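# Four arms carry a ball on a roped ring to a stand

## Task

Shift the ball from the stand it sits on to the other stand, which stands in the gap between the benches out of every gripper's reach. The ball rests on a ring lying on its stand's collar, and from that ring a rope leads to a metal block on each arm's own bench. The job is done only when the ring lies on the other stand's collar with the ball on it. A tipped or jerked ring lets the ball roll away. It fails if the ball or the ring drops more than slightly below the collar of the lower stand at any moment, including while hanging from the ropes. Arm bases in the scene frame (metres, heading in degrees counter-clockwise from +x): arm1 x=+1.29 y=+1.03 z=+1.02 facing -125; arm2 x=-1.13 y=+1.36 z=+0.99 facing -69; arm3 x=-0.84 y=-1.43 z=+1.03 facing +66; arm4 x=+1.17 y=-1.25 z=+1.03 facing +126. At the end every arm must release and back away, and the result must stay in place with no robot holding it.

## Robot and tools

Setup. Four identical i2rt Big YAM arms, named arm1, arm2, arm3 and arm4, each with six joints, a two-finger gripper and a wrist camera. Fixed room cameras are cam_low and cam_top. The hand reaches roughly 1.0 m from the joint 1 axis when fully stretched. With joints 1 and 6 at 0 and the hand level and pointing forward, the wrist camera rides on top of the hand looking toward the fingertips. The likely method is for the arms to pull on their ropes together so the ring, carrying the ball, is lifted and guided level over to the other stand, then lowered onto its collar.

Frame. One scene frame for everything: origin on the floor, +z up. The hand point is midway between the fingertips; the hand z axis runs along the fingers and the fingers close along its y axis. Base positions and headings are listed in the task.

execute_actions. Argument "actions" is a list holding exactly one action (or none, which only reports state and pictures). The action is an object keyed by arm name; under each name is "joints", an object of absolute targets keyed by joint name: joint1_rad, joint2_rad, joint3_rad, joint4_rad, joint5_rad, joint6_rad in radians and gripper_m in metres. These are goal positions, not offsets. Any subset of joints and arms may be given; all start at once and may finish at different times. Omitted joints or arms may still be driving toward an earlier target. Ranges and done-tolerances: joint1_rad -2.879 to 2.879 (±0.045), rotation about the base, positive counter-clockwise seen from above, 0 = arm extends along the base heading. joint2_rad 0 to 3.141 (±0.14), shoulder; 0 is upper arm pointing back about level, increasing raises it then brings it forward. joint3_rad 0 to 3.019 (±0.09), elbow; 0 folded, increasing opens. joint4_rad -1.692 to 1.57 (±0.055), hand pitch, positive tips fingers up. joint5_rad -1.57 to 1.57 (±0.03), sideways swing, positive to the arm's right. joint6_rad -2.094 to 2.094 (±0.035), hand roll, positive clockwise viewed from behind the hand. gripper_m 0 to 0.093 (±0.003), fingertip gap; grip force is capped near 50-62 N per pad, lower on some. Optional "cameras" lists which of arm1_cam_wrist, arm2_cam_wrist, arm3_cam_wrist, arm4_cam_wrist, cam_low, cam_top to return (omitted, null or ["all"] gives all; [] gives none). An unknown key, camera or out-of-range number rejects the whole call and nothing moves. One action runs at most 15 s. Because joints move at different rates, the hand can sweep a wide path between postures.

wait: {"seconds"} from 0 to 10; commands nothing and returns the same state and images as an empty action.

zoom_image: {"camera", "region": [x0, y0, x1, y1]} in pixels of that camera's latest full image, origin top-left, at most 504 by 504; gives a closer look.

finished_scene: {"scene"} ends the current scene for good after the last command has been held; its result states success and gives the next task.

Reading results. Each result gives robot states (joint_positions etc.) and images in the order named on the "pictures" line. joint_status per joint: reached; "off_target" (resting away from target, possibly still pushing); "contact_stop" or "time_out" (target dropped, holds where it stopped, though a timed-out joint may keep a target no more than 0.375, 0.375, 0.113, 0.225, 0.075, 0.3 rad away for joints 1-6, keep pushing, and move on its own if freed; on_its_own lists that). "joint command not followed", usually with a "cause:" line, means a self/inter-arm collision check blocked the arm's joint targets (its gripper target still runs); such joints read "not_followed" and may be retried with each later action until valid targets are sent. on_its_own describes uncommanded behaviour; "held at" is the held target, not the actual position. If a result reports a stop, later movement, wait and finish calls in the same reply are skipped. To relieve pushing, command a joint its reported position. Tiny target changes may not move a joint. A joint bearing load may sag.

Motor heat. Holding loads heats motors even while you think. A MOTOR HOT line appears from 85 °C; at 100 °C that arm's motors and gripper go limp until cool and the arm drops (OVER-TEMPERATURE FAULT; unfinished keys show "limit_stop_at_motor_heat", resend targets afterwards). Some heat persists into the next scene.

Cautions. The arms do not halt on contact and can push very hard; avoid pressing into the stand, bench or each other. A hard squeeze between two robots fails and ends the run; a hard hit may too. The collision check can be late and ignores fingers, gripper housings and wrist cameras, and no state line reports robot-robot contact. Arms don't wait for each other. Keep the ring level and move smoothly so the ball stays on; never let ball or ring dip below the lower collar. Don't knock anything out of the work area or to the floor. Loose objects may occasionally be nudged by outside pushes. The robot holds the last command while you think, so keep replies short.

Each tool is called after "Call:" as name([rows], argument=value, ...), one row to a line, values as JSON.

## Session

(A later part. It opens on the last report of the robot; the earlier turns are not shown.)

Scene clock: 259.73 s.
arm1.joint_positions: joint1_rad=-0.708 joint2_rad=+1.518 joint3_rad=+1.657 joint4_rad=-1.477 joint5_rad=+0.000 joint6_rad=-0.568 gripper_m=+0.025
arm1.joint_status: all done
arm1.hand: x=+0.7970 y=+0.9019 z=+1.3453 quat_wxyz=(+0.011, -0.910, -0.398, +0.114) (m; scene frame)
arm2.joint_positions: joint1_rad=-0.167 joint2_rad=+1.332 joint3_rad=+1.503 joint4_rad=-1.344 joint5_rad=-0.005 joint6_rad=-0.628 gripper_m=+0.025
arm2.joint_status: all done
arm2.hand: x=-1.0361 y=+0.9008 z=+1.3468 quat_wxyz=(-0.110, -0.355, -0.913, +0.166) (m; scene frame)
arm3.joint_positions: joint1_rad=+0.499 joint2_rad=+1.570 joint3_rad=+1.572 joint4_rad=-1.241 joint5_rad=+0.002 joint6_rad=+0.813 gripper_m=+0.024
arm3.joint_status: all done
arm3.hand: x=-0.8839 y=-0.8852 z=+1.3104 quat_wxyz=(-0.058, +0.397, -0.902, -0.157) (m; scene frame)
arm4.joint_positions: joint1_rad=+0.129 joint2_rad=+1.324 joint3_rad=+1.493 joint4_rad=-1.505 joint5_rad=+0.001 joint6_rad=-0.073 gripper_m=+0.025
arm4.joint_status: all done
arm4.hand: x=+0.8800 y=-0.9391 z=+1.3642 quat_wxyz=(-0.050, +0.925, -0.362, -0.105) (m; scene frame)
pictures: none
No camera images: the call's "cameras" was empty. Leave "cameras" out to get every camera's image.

Call:
execute_actions(actions=[], cameras=["cam_low","cam_top"])

Call:
zoom_image(camera="cam_low", region=[340, 150, 480, 270])

Call:
zoom_image(camera="cam_top", region=[400, 200, 500, 300])

Scene clock: 268.17 s.
arm1.joint_positions: joint1_rad=-0.708 joint2_rad=+1.518 joint3_rad=+1.657 joint4_rad=-1.477 joint5_rad=+0.000 joint6_rad=-0.568 gripper_m=+0.025
arm1.joint_status: all done
arm1.hand: x=+0.7970 y=+0.9019 z=+1.3453 quat_wxyz=(+0.011, -0.910, -0.398, +0.114) (m; scene frame)
arm2.joint_positions: joint1_rad=-0.167 joint2_rad=+1.332 joint3_rad=+1.503 joint4_rad=-1.344 joint5_rad=-0.005 joint6_rad=-0.628 gripper_m=+0.025
arm2.joint_status: all done
arm2.hand: x=-1.0361 y=+0.9008 z=+1.3468 quat_wxyz=(-0.110, -0.355, -0.913, +0.166) (m; scene frame)
arm3.joint_positions: joint1_rad=+0.499 joint2_rad=+1.570 joint3_rad=+1.572 joint4_rad=-1.241 joint5_rad=+0.002 joint6_rad=+0.813 gripper_m=+0.024
arm3.joint_status: all done
arm3.hand: x=-0.8839 y=-0.8852 z=+1.3104 quat_wxyz=(-0.058, +0.397, -0.902, -0.157) (m; scene frame)
arm4.joint_positions: joint1_rad=+0.129 joint2_rad=+1.324 joint3_rad=+1.493 joint4_rad=-1.505 joint5_rad=+0.001 joint6_rad=-0.073 gripper_m=+0.025
arm4.joint_status: all done
arm4.hand: x=+0.8800 y=-0.9391 z=+1.3642 quat_wxyz=(-0.050, +0.925, -0.362, -0.105) (m; scene frame)
pictures: cam_low, cam_top
Images, in order (width x height): cam_low 896x504, cam_top 896x504.

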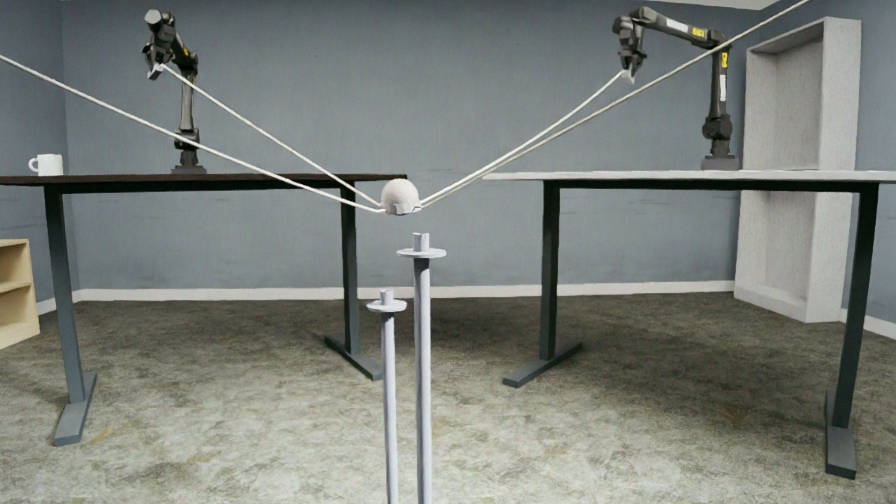

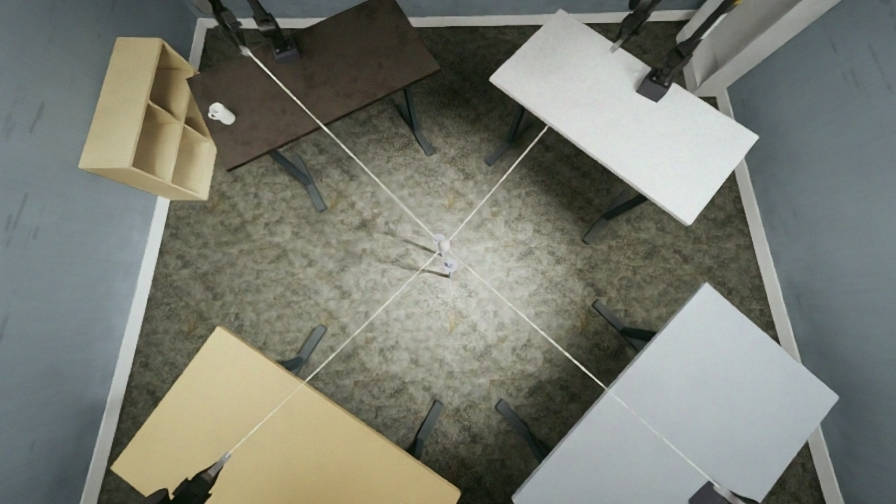

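Region (340, 150, 480, 270) of cam_low's 896x504 image, scaled by 3.600, with more detail than that image has; it fills the top 432 rows of this view, and the rest is white.

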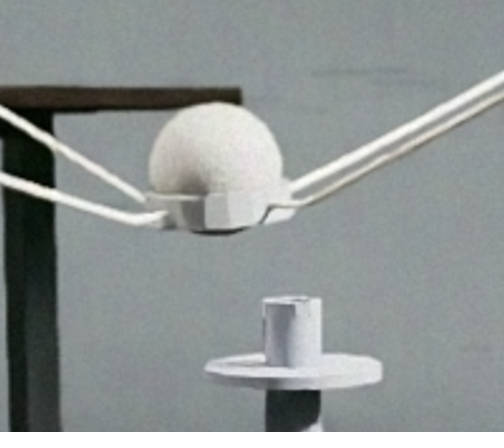

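Region (400, 200, 500, 300) of cam_top's 896x504 image, scaled by 5.040, with more detail than that image has.

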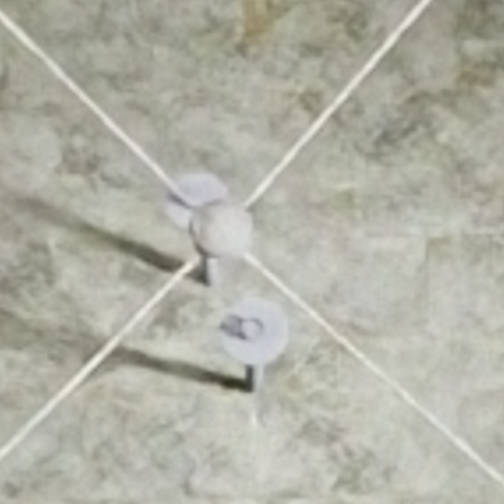

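Call:
execute_actions([
  {"arm1":{"joints":{"joint1_rad":-0.606,"joint6_rad":-0.45}},"arm2":{"joints":{"joint2_rad":1.483,"joint3_rad":1.75}},"arm3":{"joints":{"joint1_rad":0.474,"joint2_rad":1.408,"joint3_rad":1.425}},"arm4":{"joints":{"joint1_rad":0.2,"joint2_rad":1.167,"joint3_rad":1.36,"joint6_rad":0.0}}},
], cameras=[])

Scene clock: 285.53 s.
arm1.joint_positions: joint1_rad=-0.595 joint2_rad=+1.518 joint3_rad=+1.657 joint4_rad=-1.477 joint5_rad=-0.002 joint6_rad=-0.458 gripper_m=+0.025
arm1.joint_status: all done
arm1.hand: x=+0.8146 y=+0.8476 z=+1.3460 quat_wxyz=(-0.002, -0.909, -0.400, +0.115) (m; scene frame)
arm2.joint_positions: joint1_rad=-0.167 joint2_rad=+1.504 joint3_rad=+1.680 joint4_rad=-1.345 joint5_rad=-0.004 joint6_rad=-0.628 gripper_m=+0.025
arm2.joint_status: all done
arm2.hand: x=-1.0230 y=+0.8354 z=+1.3472 quat_wxyz=(-0.111, -0.355, -0.913, +0.168) (m; scene frame)
arm3.joint_positions: joint1_rad=+0.472 joint2_rad=+1.418 joint3_rad=+1.422 joint4_rad=-1.244 joint5_rad=+0.004 joint6_rad=+0.813 gripper_m=+0.024
arm3.joint_status: all done
arm3.hand: x=-0.8664 y=-0.9425 z=+1.3161 quat_wxyz=(-0.061, +0.385, -0.908, -0.156) (m; scene frame)
arm4.joint_positions: joint1_rad=+0.202 joint2_rad=+1.181 joint3_rad=+1.358 joint4_rad=-1.505 joint5_rad=+0.001 joint6_rad=-0.014 gripper_m=+0.025
arm4.joint_status: all done
arm4.hand: x=+0.8968 y=-0.9974 z=+1.3600 quat_wxyz=(-0.045, +0.927, -0.356, -0.111) (m; scene frame)
pictures: none
No camera images: the call's "cameras" was empty. Leave "cameras" out to get every camera's image.

Call:
execute_actions(actions=[], cameras=["cam_low","cam_top"])

Call:
zoom_image(camera="cam_low", region=[340, 150, 480, 270])

Call:
zoom_image(camera="cam_top", region=[400, 200, 500, 300])

Scene clock: 298.07 s.
arm1.joint_positions: joint1_rad=-0.595 joint2_rad=+1.518 joint3_rad=+1.657 joint4_rad=-1.477 joint5_rad=-0.002 joint6_rad=-0.458 gripper_m=+0.025
arm1.joint_status: all done
arm1.hand: x=+0.8146 y=+0.8476 z=+1.3460 quat_wxyz=(-0.002, -0.909, -0.400, +0.115) (m; scene frame)
arm2.joint_positions: joint1_rad=-0.167 joint2_rad=+1.504 joint3_rad=+1.680 joint4_rad=-1.345 joint5_rad=-0.004 joint6_rad=-0.628 gripper_m=+0.025
arm2.joint_status: all done
arm2.hand: x=-1.0230 y=+0.8354 z=+1.3472 quat_wxyz=(-0.111, -0.355, -0.913, +0.168) (m; scene frame)
arm3.joint_positions: joint1_rad=+0.472 joint2_rad=+1.418 joint3_rad=+1.422 joint4_rad=-1.244 joint5_rad=+0.004 joint6_rad=+0.813 gripper_m=+0.024
arm3.joint_status: all done
arm3.hand: x=-0.8664 y=-0.9425 z=+1.3161 quat_wxyz=(-0.061, +0.385, -0.908, -0.156) (m; scene frame)
arm4.joint_positions: joint1_rad=+0.202 joint2_rad=+1.181 joint3_rad=+1.358 joint4_rad=-1.505 joint5_rad=+0.001 joint6_rad=-0.013 gripper_m=+0.025
arm4.joint_status: all done
arm4.hand: x=+0.8968 y=-0.9974 z=+1.3600 quat_wxyz=(-0.045, +0.927, -0.356, -0.111) (m; scene frame)
pictures: cam_low, cam_top
Images, in order (width x height): cam_low 896x504, cam_top 896x504.

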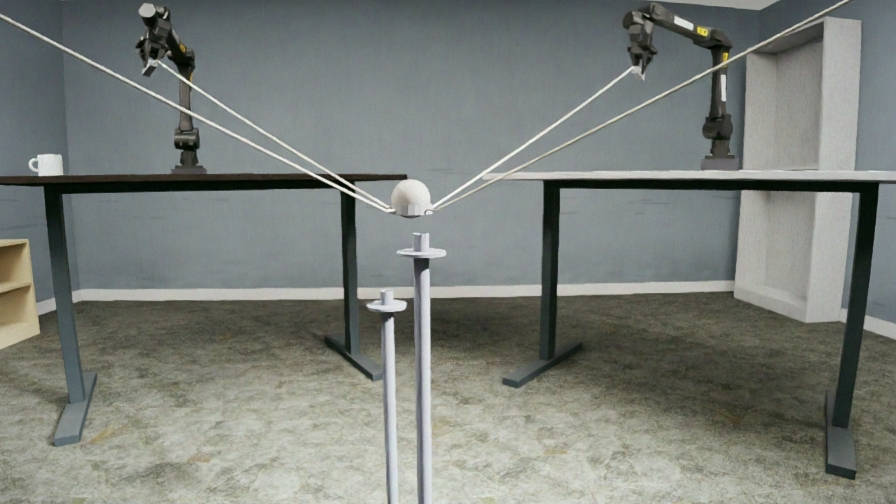

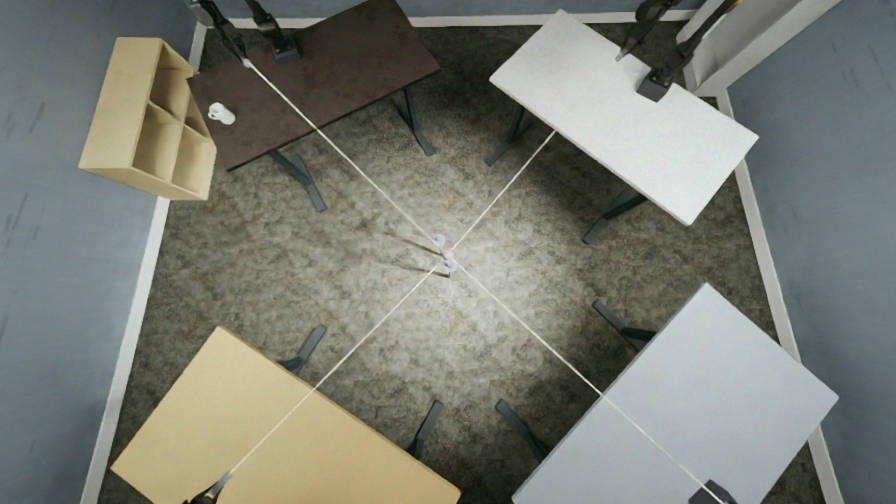

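Region (340, 150, 480, 270) of cam_low's 896x504 image, scaled by 3.600, with more detail than that image has; it fills the top 432 rows of this view, and the rest is white.

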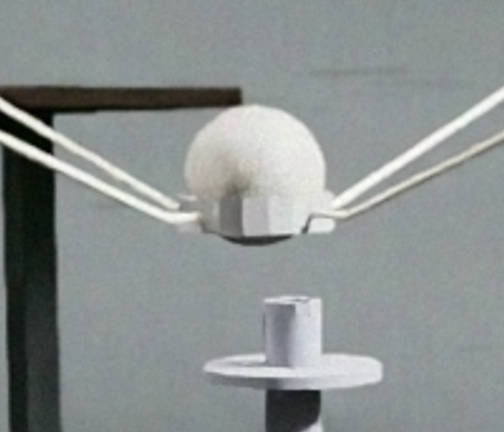

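Region (400, 200, 500, 300) of cam_top's 896x504 image, scaled by 5.040, with more detail than that image has.

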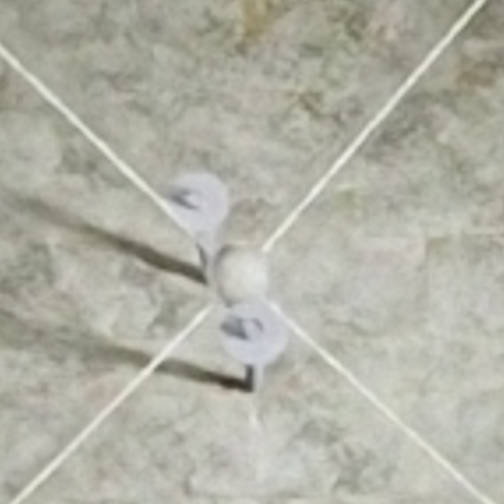

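Call:
execute_actions([
  {"arm1":{"joints":{"joint1_rad":-0.495,"joint4_rad":-1.416,"joint6_rad":-0.35}},"arm2":{"joints":{"joint2_rad":1.635,"joint3_rad":1.925}},"arm3":{"joints":{"joint1_rad":0.444,"joint2_rad":1.255,"joint3_rad":1.275,"joint6_rad":0.76}},"arm4":{"joints":{"joint1_rad":0.28,"joint2_rad":1.018,"joint3_rad":1.25,"joint6_rad":0.07}}},
], cameras=[])

Scene clock: 315.93 s.
arm1.joint_positions: joint1_rad=-0.485 joint2_rad=+1.518 joint3_rad=+1.657 joint4_rad=-1.429 joint5_rad=-0.002 joint6_rad=-0.358 gripper_m=+0.025
arm1.joint_status: all done
arm1.hand: x=+0.8274 y=+0.7919 z=+1.3497 quat_wxyz=(-0.016, -0.905, -0.403, +0.138) (m; scene frame)
arm2.joint_positions: joint1_rad=-0.167 joint2_rad=+1.654 joint3_rad=+1.852 joint4_rad=-1.346 joint5_rad=-0.004 joint6_rad=-0.628 gripper_m=+0.025
arm2.joint_status: all done
arm2.hand: x=-1.0111 y=+0.7766 z=+1.3471 quat_wxyz=(-0.117, -0.355, -0.911, +0.176) (m; scene frame)
arm3.joint_positions: joint1_rad=+0.444 joint2_rad=+1.261 joint3_rad=+1.271 joint4_rad=-1.244 joint5_rad=+0.003 joint6_rad=+0.769 gripper_m=+0.024
arm3.joint_status: all done
arm3.hand: x=-0.8514 y=-1.0011 z=+1.3155 quat_wxyz=(-0.067, +0.392, -0.904, -0.156) (m; scene frame)
arm4.joint_positions: joint1_rad=+0.280 joint2_rad=+1.027 joint3_rad=+1.244 joint4_rad=-1.505 joint5_rad=+0.001 joint6_rad=+0.057 gripper_m=+0.025
arm4.joint_status: all done
arm4.hand: x=+0.9172 y=-1.0505 z=+1.3611 quat_wxyz=(-0.043, +0.926, -0.352, -0.134) (m; scene frame)
pictures: none
No camera images: the call's "cameras" was empty. Leave "cameras" out to get every camera's image.

Call:
execute_actions(actions=[], cameras=["cam_low","cam_top"])

Call:
zoom_image(camera="cam_low", region=[350, 150, 490, 270])

Call:
zoom_image(camera="cam_top", region=[400, 200, 500, 300])

Scene clock: 319.67 s.
arm1.joint_positions: joint1_rad=-0.485 joint2_rad=+1.518 joint3_rad=+1.657 joint4_rad=-1.429 joint5_rad=-0.002 joint6_rad=-0.358 gripper_m=+0.025
arm1.joint_status: all done
arm1.hand: x=+0.8274 y=+0.7919 z=+1.3497 quat_wxyz=(-0.016, -0.905, -0.402, +0.138) (m; scene frame)
arm2.joint_positions: joint1_rad=-0.167 joint2_rad=+1.654 joint3_rad=+1.852 joint4_rad=-1.346 joint5_rad=-0.004 joint6_rad=-0.628 gripper_m=+0.025
arm2.joint_status: all done
arm2.hand: x=-1.0111 y=+0.7766 z=+1.3471 quat_wxyz=(-0.117, -0.355, -0.911, +0.176) (m; scene frame)
arm3.joint_positions: joint1_rad=+0.444 joint2_rad=+1.261 joint3_rad=+1.271 joint4_rad=-1.244 joint5_rad=+0.003 joint6_rad=+0.769 gripper_m=+0.024
arm3.joint_status: all done
arm3.hand: x=-0.8514 y=-1.0011 z=+1.3155 quat_wxyz=(-0.067, +0.392, -0.904, -0.156) (m; scene frame)
arm4.joint_positions: joint1_rad=+0.280 joint2_rad=+1.027 joint3_rad=+1.244 joint4_rad=-1.505 joint5_rad=+0.001 joint6_rad=+0.057 gripper_m=+0.025
arm4.joint_status: all done
arm4.hand: x=+0.9172 y=-1.0505 z=+1.3611 quat_wxyz=(-0.043, +0.926, -0.352, -0.134) (m; scene frame)
pictures: cam_low, cam_top
Images, in order (width x height): cam_low 896x504, cam_top 896x504.

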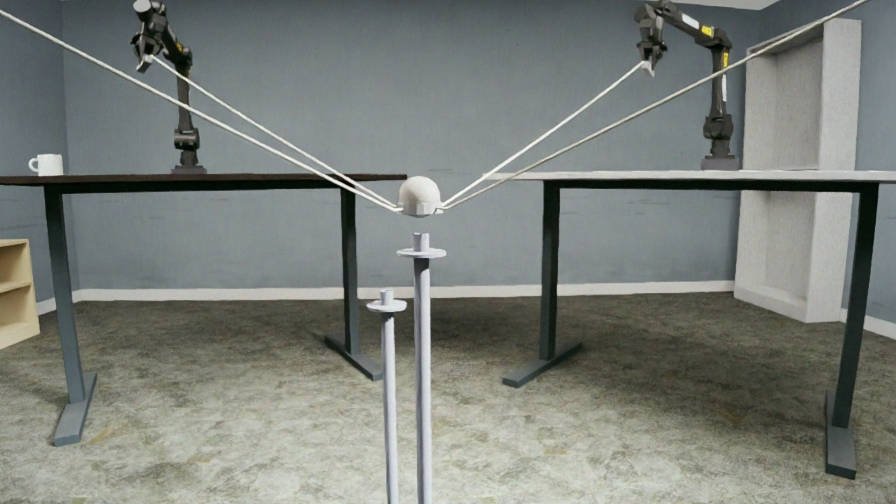

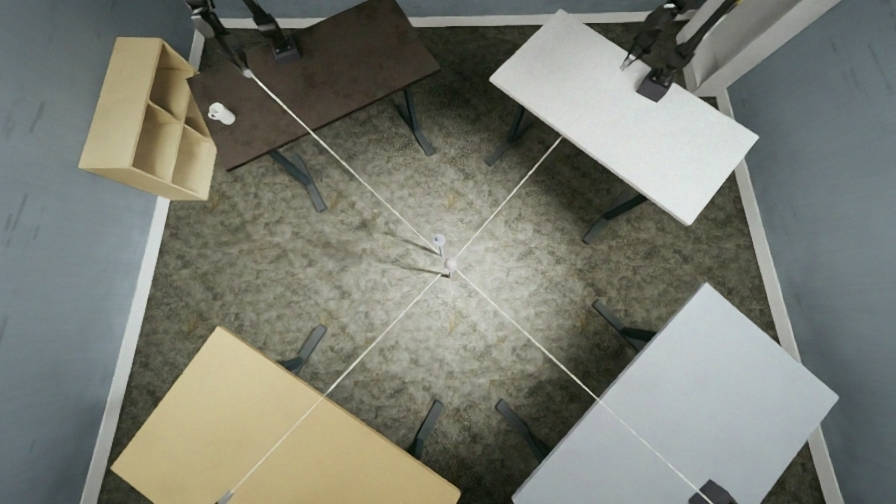

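Region (350, 150, 490, 270) of cam_low's 896x504 image, scaled by 3.600, with more detail than that image has; it fills the top 432 rows of this view, and the rest is white.

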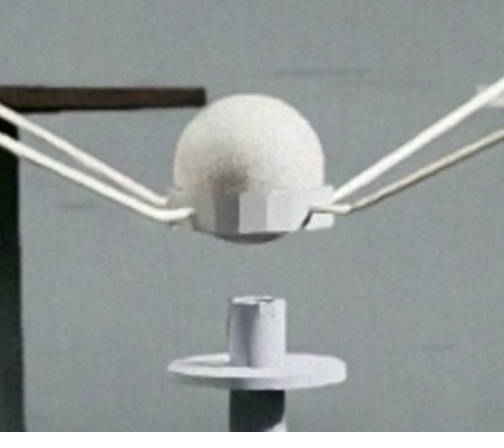

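Region (400, 200, 500, 300) of cam_top's 896x504 image, scaled by 5.040, with more detail than that image has.

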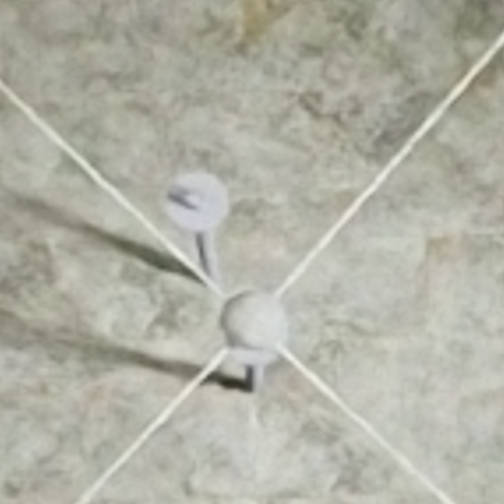

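Call:
execute_actions([
  {"arm1":{"joints":{"joint4_rad":-1.383}},"arm2":{"joints":{"joint4_rad":-1.261}},"arm3":{"joints":{"joint4_rad":-1.153}},"arm4":{"joints":{"joint4_rad":-1.462}}},
], cameras=[])

Scene clock: 327.20 s.
arm1.joint_positions: joint1_rad=-0.485 joint2_rad=+1.518 joint3_rad=+1.657 joint4_rad=-1.400 joint5_rad=-0.002 joint6_rad=-0.358 gripper_m=+0.025
arm1.joint_status: all done
arm1.hand: x=+0.8214 y=+0.7888 z=+1.3517 quat_wxyz=(-0.017, -0.903, -0.402, +0.152) (m; scene frame)
arm2.joint_positions: joint1_rad=-0.167 joint2_rad=+1.654 joint3_rad=+1.852 joint4_rad=-1.280 joint5_rad=-0.004 joint6_rad=-0.628 gripper_m=+0.025
arm2.joint_status: all done
arm2.hand: x=-1.0082 y=+0.7624 z=+1.3543 quat_wxyz=(-0.134, -0.352, -0.904, +0.203) (m; scene frame)
arm3.joint_positions: joint1_rad=+0.444 joint2_rad=+1.261 joint3_rad=+1.271 joint4_rad=-1.165 joint5_rad=+0.003 joint6_rad=+0.769 gripper_m=+0.024
arm3.joint_status: all done
arm3.hand: x=-0.8517 y=-0.9831 z=+1.3227 quat_wxyz=(-0.082, +0.389, -0.897, -0.192) (m; scene frame)
arm4.joint_positions: joint1_rad=+0.280 joint2_rad=+1.027 joint3_rad=+1.244 joint4_rad=-1.470 joint5_rad=+0.001 joint6_rad=+0.057 gripper_m=+0.025
arm4.joint_status: all done
arm4.hand: x=+0.9106 y=-1.0453 z=+1.3637 quat_wxyz=(-0.048, +0.923, -0.351, -0.151) (m; scene frame)
pictures: none
No camera images: the call's "cameras" was empty. Leave "cameras" out to get every camera's image.

Call:
execute_actions(actions=[], cameras=["cam_low","cam_top"])

Call:
zoom_image(camera="cam_low", region=[350, 150, 490, 270])

Call:
zoom_image(camera="cam_top", region=[425, 240, 475, 290])

Scene clock: 330.13 s.
arm1.joint_positions: joint1_rad=-0.485 joint2_rad=+1.518 joint3_rad=+1.657 joint4_rad=-1.400 joint5_rad=-0.002 joint6_rad=-0.358 gripper_m=+0.025
arm1.joint_status: all done
arm1.hand: x=+0.8214 y=+0.7888 z=+1.3517 quat_wxyz=(-0.017, -0.903, -0.402, +0.152) (m; scene frame)
arm2.joint_positions: joint1_rad=-0.167 joint2_rad=+1.654 joint3_rad=+1.852 joint4_rad=-1.280 joint5_rad=-0.004 joint6_rad=-0.628 gripper_m=+0.025
arm2.joint_status: all done
arm2.hand: x=-1.0082 y=+0.7624 z=+1.3543 quat_wxyz=(-0.134, -0.352, -0.904, +0.203) (m; scene frame)
arm3.joint_positions: joint1_rad=+0.444 joint2_rad=+1.261 joint3_rad=+1.271 joint4_rad=-1.165 joint5_rad=+0.003 joint6_rad=+0.769 gripper_m=+0.024
arm3.joint_status: all done
arm3.hand: x=-0.8517 y=-0.9831 z=+1.3227 quat_wxyz=(-0.082, +0.389, -0.897, -0.192) (m; scene frame)
arm4.joint_positions: joint1_rad=+0.280 joint2_rad=+1.027 joint3_rad=+1.244 joint4_rad=-1.470 joint5_rad=+0.001 joint6_rad=+0.057 gripper_m=+0.025
arm4.joint_status: all done
arm4.hand: x=+0.9106 y=-1.0453 z=+1.3637 quat_wxyz=(-0.048, +0.923, -0.351, -0.151) (m; scene frame)
pictures: cam_low, cam_top
Images, in order (width x height): cam_low 896x504, cam_top 896x504.

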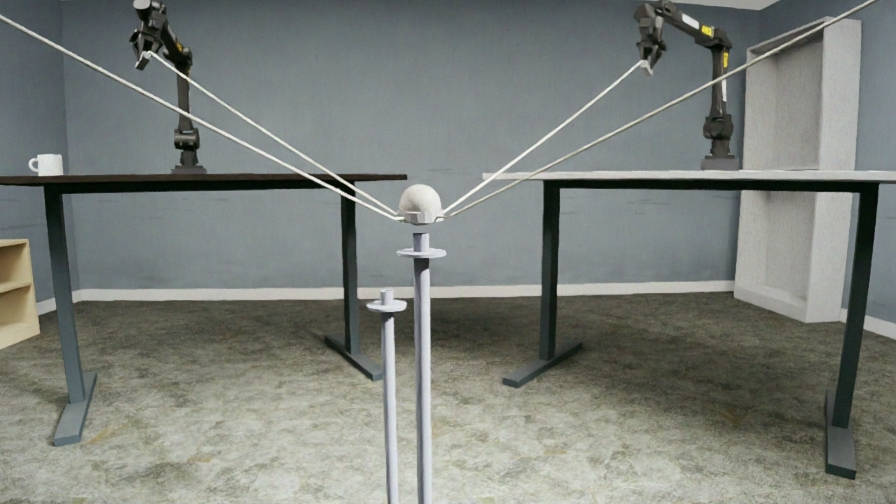

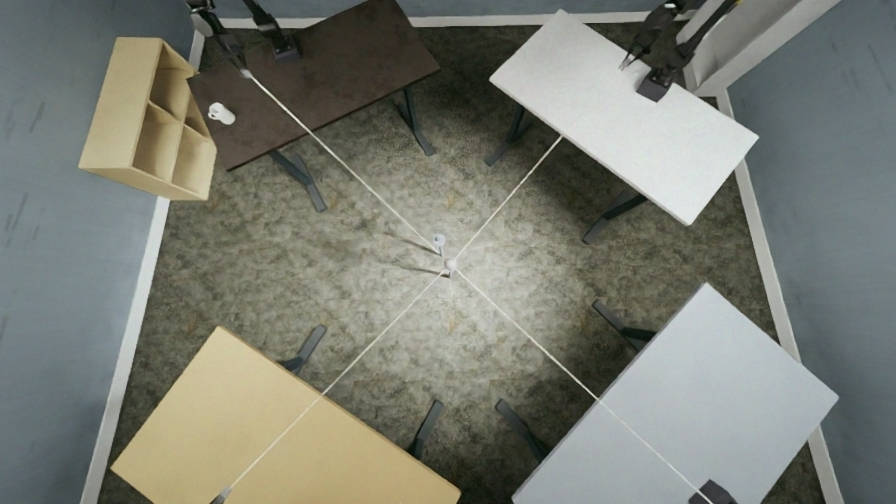

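Region (350, 150, 490, 270) of cam_low's 896x504 image, scaled by 3.600, with more detail than that image has; it fills the top 432 rows of this view, and the rest is white.

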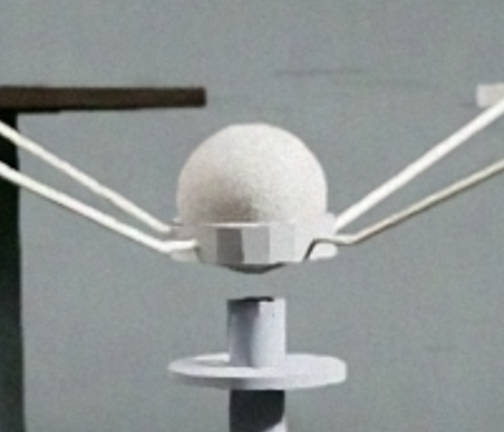

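Region (425, 240, 475, 290) of cam_top's 896x504 image, scaled by 10.080, with more detail than that image has.

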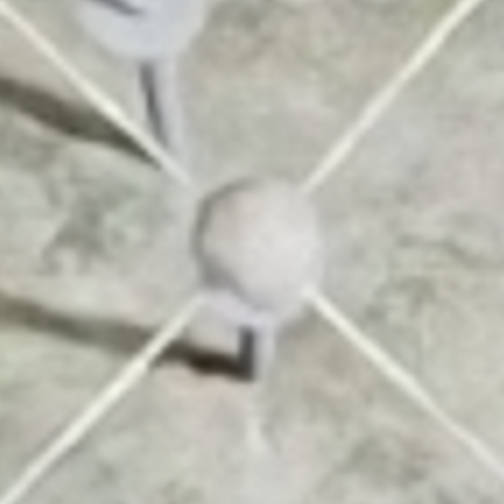

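Call:
execute_actions([
  {"arm1":{"joints":{"joint4_rad":-1.332}},"arm2":{"joints":{"joint4_rad":-1.162}},"arm3":{"joints":{"joint4_rad":-1.068}},"arm4":{"joints":{"joint4_rad":-1.426}}},
], cameras=["cam_low"])

Call:
zoom_image(camera="cam_low", region=[350, 150, 490, 270])

Scene clock: 338.83 s.
arm1.joint_positions: joint1_rad=-0.485 joint2_rad=+1.518 joint3_rad=+1.657 joint4_rad=-1.353 joint5_rad=-0.002 joint6_rad=-0.358 gripper_m=+0.025
arm1.joint_status: all done
arm1.hand: x=+0.8116 y=+0.7838 z=+1.3555 quat_wxyz=(-0.018, -0.899, -0.400, +0.176) (m; scene frame)
arm2.joint_positions: joint1_rad=-0.167 joint2_rad=+1.654 joint3_rad=+1.852 joint4_rad=-1.185 joint5_rad=-0.004 joint6_rad=-0.628 gripper_m=+0.025
arm2.joint_status: all done
arm2.hand: x=-1.0042 y=+0.7427 z=+1.3663 quat_wxyz=(-0.159, -0.347, -0.892, +0.242) (m; scene frame)
arm3.joint_positions: joint1_rad=+0.444 joint2_rad=+1.261 joint3_rad=+1.271 joint4_rad=-1.083 joint5_rad=+0.003 joint6_rad=+0.769 gripper_m=+0.024
arm3.joint_status: all done
arm3.hand: x=-0.8521 y=-0.9649 z=+1.3317 quat_wxyz=(-0.097, +0.385, -0.889, -0.229) (m; scene frame)
arm4.joint_positions: joint1_rad=+0.280 joint2_rad=+1.027 joint3_rad=+1.244 joint4_rad=-1.434 joint5_rad=+0.001 joint6_rad=+0.057 gripper_m=+0.025
arm4.joint_status: all done
arm4.hand: x=+0.9041 y=-1.0401 z=+1.3666 quat_wxyz=(-0.053, +0.920, -0.350, -0.167) (m; scene frame)
pictures: cam_low
Images, in order (width x height): cam_low 896x504.

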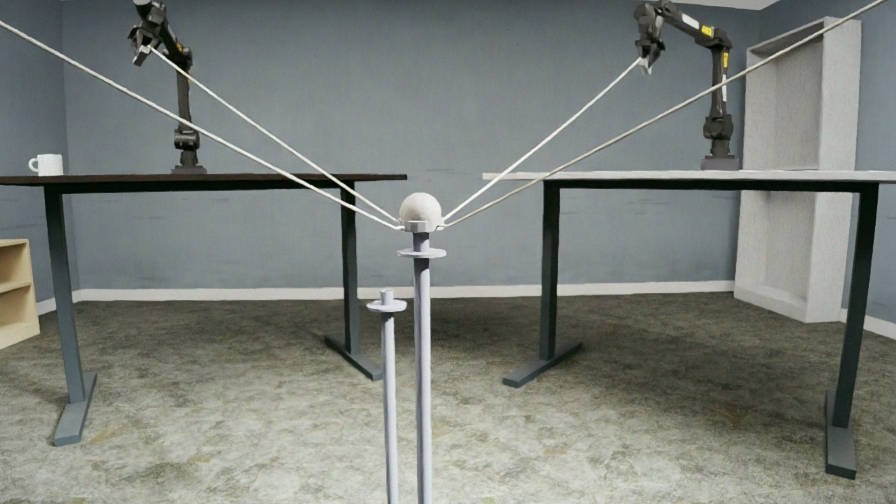

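Region (350, 150, 490, 270) of cam_low's 896x504 image, scaled by 3.600, with more detail than that image has; it fills the top 432 rows of this view, and the rest is white.

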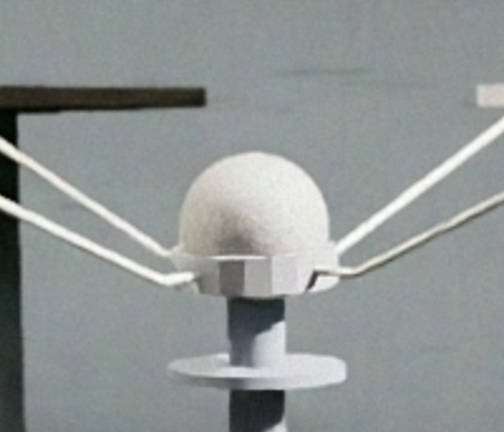

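Call:
execute_actions([
  {"arm1":{"joints":{"joint2_rad":1.565}},"arm2":{"joints":{"joint2_rad":1.69}},"arm3":{"joints":{"joint2_rad":1.328}},"arm4":{"joints":{"joint2_rad":1.08}}},
], cameras=["cam_low"])

Call:
zoom_image(camera="cam_low", region=[350, 150, 490, 270])

Scene clock: 346.13 s.
arm1.joint_positions: joint1_rad=-0.485 joint2_rad=+1.566 joint3_rad=+1.657 joint4_rad=-1.352 joint5_rad=-0.002 joint6_rad=-0.358 gripper_m=+0.025
arm1.joint_status: all done
arm1.hand: x=+0.8036 y=+0.7792 z=+1.3309 quat_wxyz=(-0.017, -0.903, -0.402, +0.153) (m; scene frame)
arm2.joint_positions: joint1_rad=-0.167 joint2_rad=+1.695 joint3_rad=+1.855 joint4_rad=-1.185 joint5_rad=-0.003 joint6_rad=-0.628 gripper_m=+0.025
arm2.joint_status: all done
arm2.hand: x=-1.0024 y=+0.7330 z=+1.3426 quat_wxyz=(-0.149, -0.349, -0.897, +0.227) (m; scene frame)
arm3.joint_positions: joint1_rad=+0.444 joint2_rad=+1.327 joint3_rad=+1.271 joint4_rad=-1.082 joint5_rad=+0.002 joint6_rad=+0.768 gripper_m=+0.024
arm3.joint_status: all done
arm3.hand: x=-0.8523 y=-0.9545 z=+1.3023 quat_wxyz=(-0.085, +0.388, -0.895, -0.200) (m; scene frame)
arm4.joint_positions: joint1_rad=+0.280 joint2_rad=+1.084 joint3_rad=+1.244 joint4_rad=-1.434 joint5_rad=+0.001 joint6_rad=+0.057 gripper_m=+0.025
arm4.joint_status: all done
arm4.hand: x=+0.8951 y=-1.0330 z=+1.3480 quat_wxyz=(-0.045, +0.924, -0.352, -0.141) (m; scene frame)
pictures: cam_low
Images, in order (width x height): cam_low 896x504.

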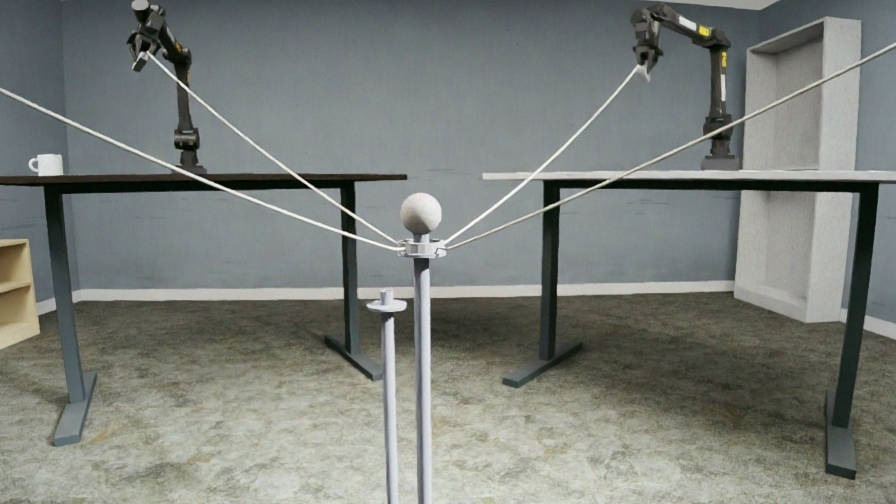

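Region (350, 150, 490, 270) of cam_low's 896x504 image, scaled by 3.600, with more detail than that image has; it fills the top 432 rows of this view, and the rest is white.

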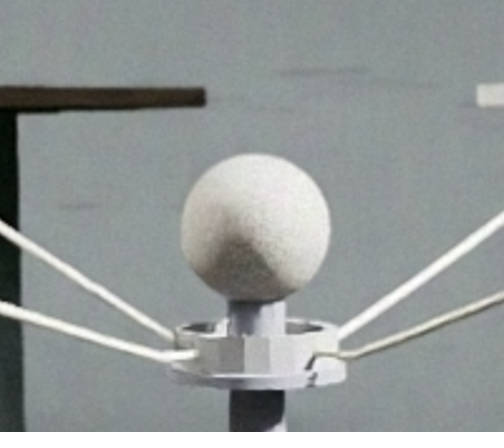

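Call:
execute_actions([
  {"arm1":{"joints":{"joint1_rad":0.03,"joint2_rad":2.01,"joint3_rad":1.51,"joint4_rad":-0.965,"joint6_rad":0.165}},"arm2":{"joints":{"joint1_rad":0.28,"joint2_rad":1.96,"joint3_rad":1.5,"joint4_rad":-0.99,"joint6_rad":0.18}},"arm3":{"joints":{"joint1_rad":0.034,"joint2_rad":2.01,"joint3_rad":1.51,"joint4_rad":-0.91,"joint6_rad":0.135}},"arm4":{"joints":{"joint1_rad":0.207,"joint2_rad":2.0,"joint3_rad":1.52,"joint4_rad":-0.965,"joint6_rad":0.165}}},
], cameras=["cam_low"])

Scene clock: 354.27 s.
arm1.joint_positions: joint1_rad=+0.023 joint2_rad=+2.027 joint3_rad=+1.480 joint4_rad=-0.982 joint5_rad=-0.002 joint6_rad=+0.157 gripper_m=+0.025
arm1.joint_status: all done
arm1.hand: x=+0.9657 y=+0.5373 z=+1.0204 quat_wxyz=(-0.019, -0.914, -0.404, +0.016) (m; scene frame)
arm2.joint_positions: joint1_rad=+0.275 joint2_rad=+1.967 joint3_rad=+1.461 joint4_rad=-0.995 joint5_rad=+0.000 joint6_rad=+0.173 gripper_m=+0.025
arm2.joint_status: all done
arm2.hand: x=-0.7809 y=+0.8942 z=+1.0175 quat_wxyz=(-0.034, -0.523, -0.852, +0.013) (m; scene frame)
arm3.joint_positions: joint1_rad=+0.036 joint2_rad=+2.033 joint3_rad=+1.488 joint4_rad=-0.909 joint5_rad=+0.001 joint6_rad=+0.143 gripper_m=+0.024
arm3.joint_status: all done
arm3.hand: x=-0.6129 y=-0.8730 z=+1.0301 quat_wxyz=(-0.048, +0.494, -0.867, -0.038) (m; scene frame)
arm4.joint_positions: joint1_rad=+0.207 joint2_rad=+2.025 joint3_rad=+1.503 joint4_rad=-0.974 joint5_rad=+0.000 joint6_rad=+0.151 gripper_m=+0.025
arm4.joint_status: all done
arm4.hand: x=+0.7319 y=-0.8486 z=+1.0295 quat_wxyz=(-0.011, +0.901, -0.431, -0.035) (m; scene frame)
pictures: cam_low
Images, in order (width x height): cam_low 896x504.

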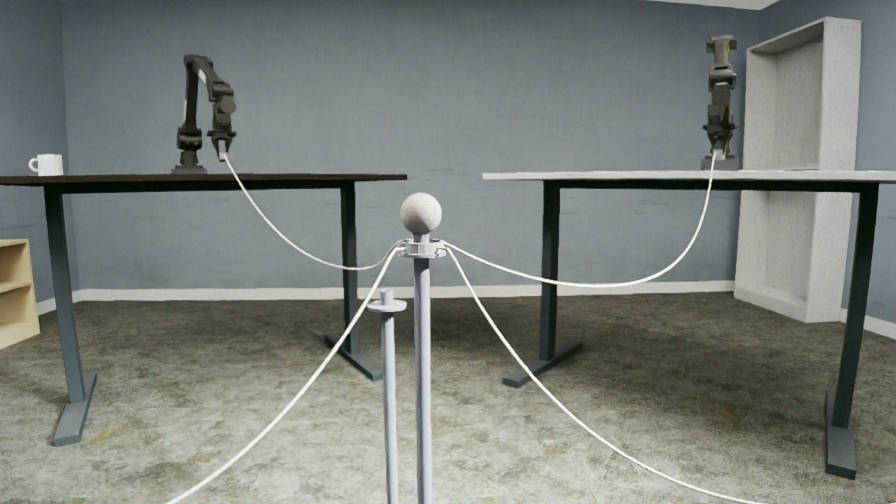

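Call:
execute_actions([
  {"arm1":{"joints":{"joint2_rad":2.096}},"arm2":{"joints":{"joint2_rad":2.043}},"arm3":{"joints":{"joint2_rad":2.126,"joint4_rad":-0.945}},"arm4":{"joints":{"joint2_rad":2.12}}},
], cameras=[])

Scene clock: 358.77 s.
arm1.joint_positions: joint1_rad=+0.023 joint2_rad=+2.092 joint3_rad=+1.480 joint4_rad=-0.981 joint5_rad=-0.002 joint6_rad=+0.157 gripper_m=+0.025
arm1.joint_status: all done
arm1.hand: x=+0.9714 y=+0.5450 z=+0.9838 quat_wxyz=(-0.001, -0.915, -0.404, -0.012) (m; scene frame)
arm2.joint_positions: joint1_rad=+0.275 joint2_rad=+2.049 joint3_rad=+1.461 joint4_rad=-0.995 joint5_rad=+0.000 joint6_rad=+0.173 gripper_m=+0.025
arm2.joint_status: all done
arm2.hand: x=-0.7872 y=+0.9027 z=+0.9719 quat_wxyz=(+0.004, -0.523, -0.852, -0.002) (m; scene frame)
arm3.joint_positions: joint1_rad=+0.036 joint2_rad=+2.117 joint3_rad=+1.488 joint4_rad=-0.938 joint5_rad=+0.001 joint6_rad=+0.143 gripper_m=+0.024
arm3.joint_status: all done
arm3.hand: x=-0.6206 y=-0.8917 z=+0.9813 quat_wxyz=(-0.004, +0.495, -0.869, -0.003) (m; scene frame)
arm4.joint_positions: joint1_rad=+0.207 joint2_rad=+2.120 joint3_rad=+1.503 joint4_rad=-0.973 joint5_rad=+0.000 joint6_rad=+0.151 gripper_m=+0.025
arm4.joint_status: all done
arm4.hand: x=+0.7423 y=-0.8581 z=+0.9759 quat_wxyz=(+0.003, +0.902, -0.432, +0.010) (m; scene frame)
pictures: none
No camera images: the call's "cameras" was empty. Leave "cameras" out to get every camera's image.

Call:
execute_actions([
  {"arm1":{"joints":{"joint2_rad":2.122}},"arm2":{"joints":{"joint2_rad":2.066}},"arm3":{"joints":{"joint2_rad":2.15}},"arm4":{"joints":{"joint2_rad":2.146}}},
], cameras=[])

Call:
execute_actions([
  {"arm1":{"joints":{"gripper_m":0.06}},"arm2":{"joints":{"gripper_m":0.06}},"arm3":{"joints":{"gripper_m":0.06}},"arm4":{"joints":{"gripper_m":0.06}}},
], cameras=[])

Call:
execute_actions([
  {"arm1":{"joints":{"joint2_rad":1.6}},"arm2":{"joints":{"joint2_rad":1.6}},"arm3":{"joints":{"joint2_rad":1.6}},"arm4":{"joints":{"joint2_rad":1.6}}},
], cameras=["cam_low","cam_top"])

Scene clock: 368.17 s.
arm1.joint_positions: joint1_rad=+0.023 joint2_rad=+2.102 joint3_rad=+1.480 joint4_rad=-0.980 joint5_rad=-0.002 joint6_rad=+0.157 gripper_m=+0.025
arm1.joint_status: all done
arm1.hand: x=+0.9722 y=+0.5463 z=+0.9783 quat_wxyz=(+0.001, -0.915, -0.404, -0.015) (m; scene frame)
arm2.joint_positions: joint1_rad=+0.275 joint2_rad=+2.049 joint3_rad=+1.461 joint4_rad=-0.995 joint5_rad=+0.000 joint6_rad=+0.173 gripper_m=+0.025
arm2.joint_status: all done
arm2.hand: x=-0.7872 y=+0.9027 z=+0.9719 quat_wxyz=(+0.004, -0.523, -0.852, -0.002) (m; scene frame)
arm3.joint_positions: joint1_rad=+0.036 joint2_rad=+2.118 joint3_rad=+1.488 joint4_rad=-0.938 joint5_rad=+0.001 joint6_rad=+0.143 gripper_m=+0.024
arm3.joint_status: all done
arm3.hand: x=-0.6207 y=-0.8919 z=+0.9807 quat_wxyz=(-0.003, +0.495, -0.869, -0.003) (m; scene frame)
arm4.joint_positions: joint1_rad=+0.207 joint2_rad=+2.121 joint3_rad=+1.503 joint4_rad=-0.973 joint5_rad=+0.000 joint6_rad=+0.151 gripper_m=+0.025
arm4.joint_status: all done
arm4.hand: x=+0.7424 y=-0.8583 z=+0.9752 quat_wxyz=(+0.003, +0.902, -0.432, +0.010) (m; scene frame)
pictures: none
No camera images: the call's "cameras" was empty. Leave "cameras" out to get every camera's image.

Scene clock: 368.77 s.
arm1.joint_positions: joint1_rad=+0.023 joint2_rad=+2.102 joint3_rad=+1.480 joint4_rad=-0.980 joint5_rad=-0.002 joint6_rad=+0.158 gripper_m=+0.060
arm1.joint_status: all done
arm1.hand: x=+0.9722 y=+0.5463 z=+0.9783 quat_wxyz=(+0.001, -0.915, -0.404, -0.015) (m; scene frame)
arm2.joint_positions: joint1_rad=+0.275 joint2_rad=+2.049 joint3_rad=+1.461 joint4_rad=-0.995 joint5_rad=+0.000 joint6_rad=+0.173 gripper_m=+0.060
arm2.joint_status: all done
arm2.hand: x=-0.7872 y=+0.9027 z=+0.9719 quat_wxyz=(+0.004, -0.524, -0.852, -0.002) (m; scene frame)
arm3.joint_positions: joint1_rad=+0.036 joint2_rad=+2.118 joint3_rad=+1.488 joint4_rad=-0.938 joint5_rad=+0.001 joint6_rad=+0.143 gripper_m=+0.060
arm3.joint_status: all done
arm3.hand: x=-0.6207 y=-0.8919 z=+0.9807 quat_wxyz=(-0.003, +0.495, -0.869, -0.003) (m; scene frame)
arm4.joint_positions: joint1_rad=+0.207 joint2_rad=+2.121 joint3_rad=+1.503 joint4_rad=-0.973 joint5_rad=+0.000 joint6_rad=+0.151 gripper_m=+0.060
arm4.joint_status: all done
arm4.hand: x=+0.7424 y=-0.8583 z=+0.9752 quat_wxyz=(+0.003, +0.902, -0.432, +0.010) (m; scene frame)
pictures: none
No camera images: the call's "cameras" was empty. Leave "cameras" out to get every camera's image.

Scene clock: 370.33 s.
arm1.joint_positions: joint1_rad=+0.023 joint2_rad=+1.589 joint3_rad=+1.503 joint4_rad=-0.980 joint5_rad=-0.002 joint6_rad=+0.158 gripper_m=+0.060
arm1.joint_status: all done
arm1.hand: x=+0.9582 y=+0.5318 z=+1.2838 quat_wxyz=(-0.142, -0.886, -0.390, +0.207) (m; scene frame)
arm2.joint_positions: joint1_rad=+0.275 joint2_rad=+1.595 joint3_rad=+1.483 joint4_rad=-0.995 joint5_rad=+0.000 joint6_rad=+0.173 gripper_m=+0.060
arm2.joint_status: all done
arm2.hand: x=-0.7774 y=+0.8894 z=+1.2390 quat_wxyz=(-0.215, -0.509, -0.829, +0.085) (m; scene frame)
arm3.joint_positions: joint1_rad=+0.036 joint2_rad=+1.582 joint3_rad=+1.503 joint4_rad=-0.940 joint5_rad=+0.001 joint6_rad=+0.143 gripper_m=+0.060
arm3.joint_status: all done
arm3.hand: x=-0.6144 y=-0.8774 z=+1.3021 quat_wxyz=(-0.217, +0.476, -0.835, -0.169) (m; scene frame)
arm4.joint_positions: joint1_rad=+0.207 joint2_rad=+1.584 joint3_rad=+1.503 joint4_rad=-0.971 joint5_rad=+0.000 joint6_rad=+0.151 gripper_m=+0.060
arm4.joint_status: all done
arm4.hand: x=+0.7323 y=-0.8489 z=+1.2882 quat_wxyz=(-0.075, +0.872, -0.418, -0.245) (m; scene frame)
pictures: cam_low, cam_top
Images, in order (width x height): cam_low 896x504, cam_top 896x504.

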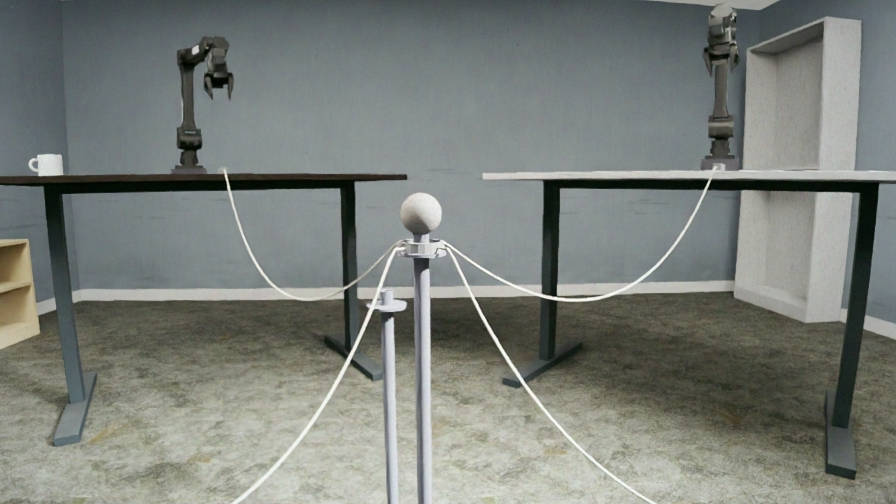

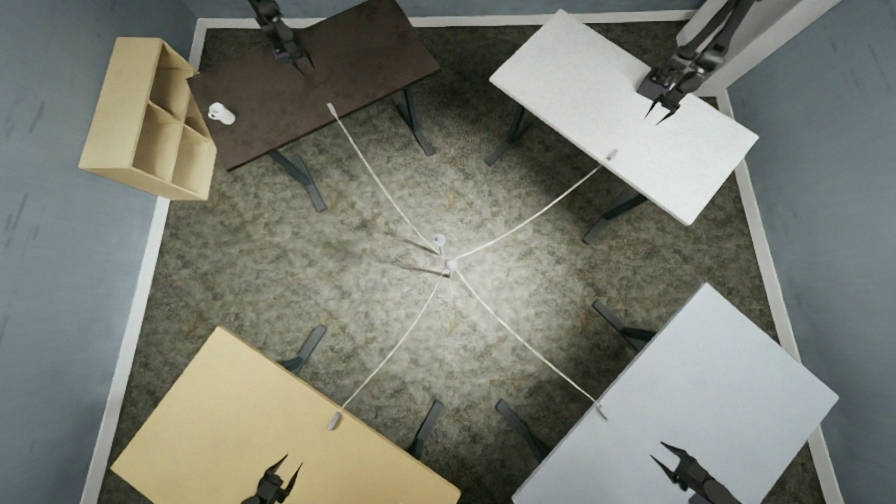

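Call:
finished_scene(scene=2)

The scene is finished: the task was done.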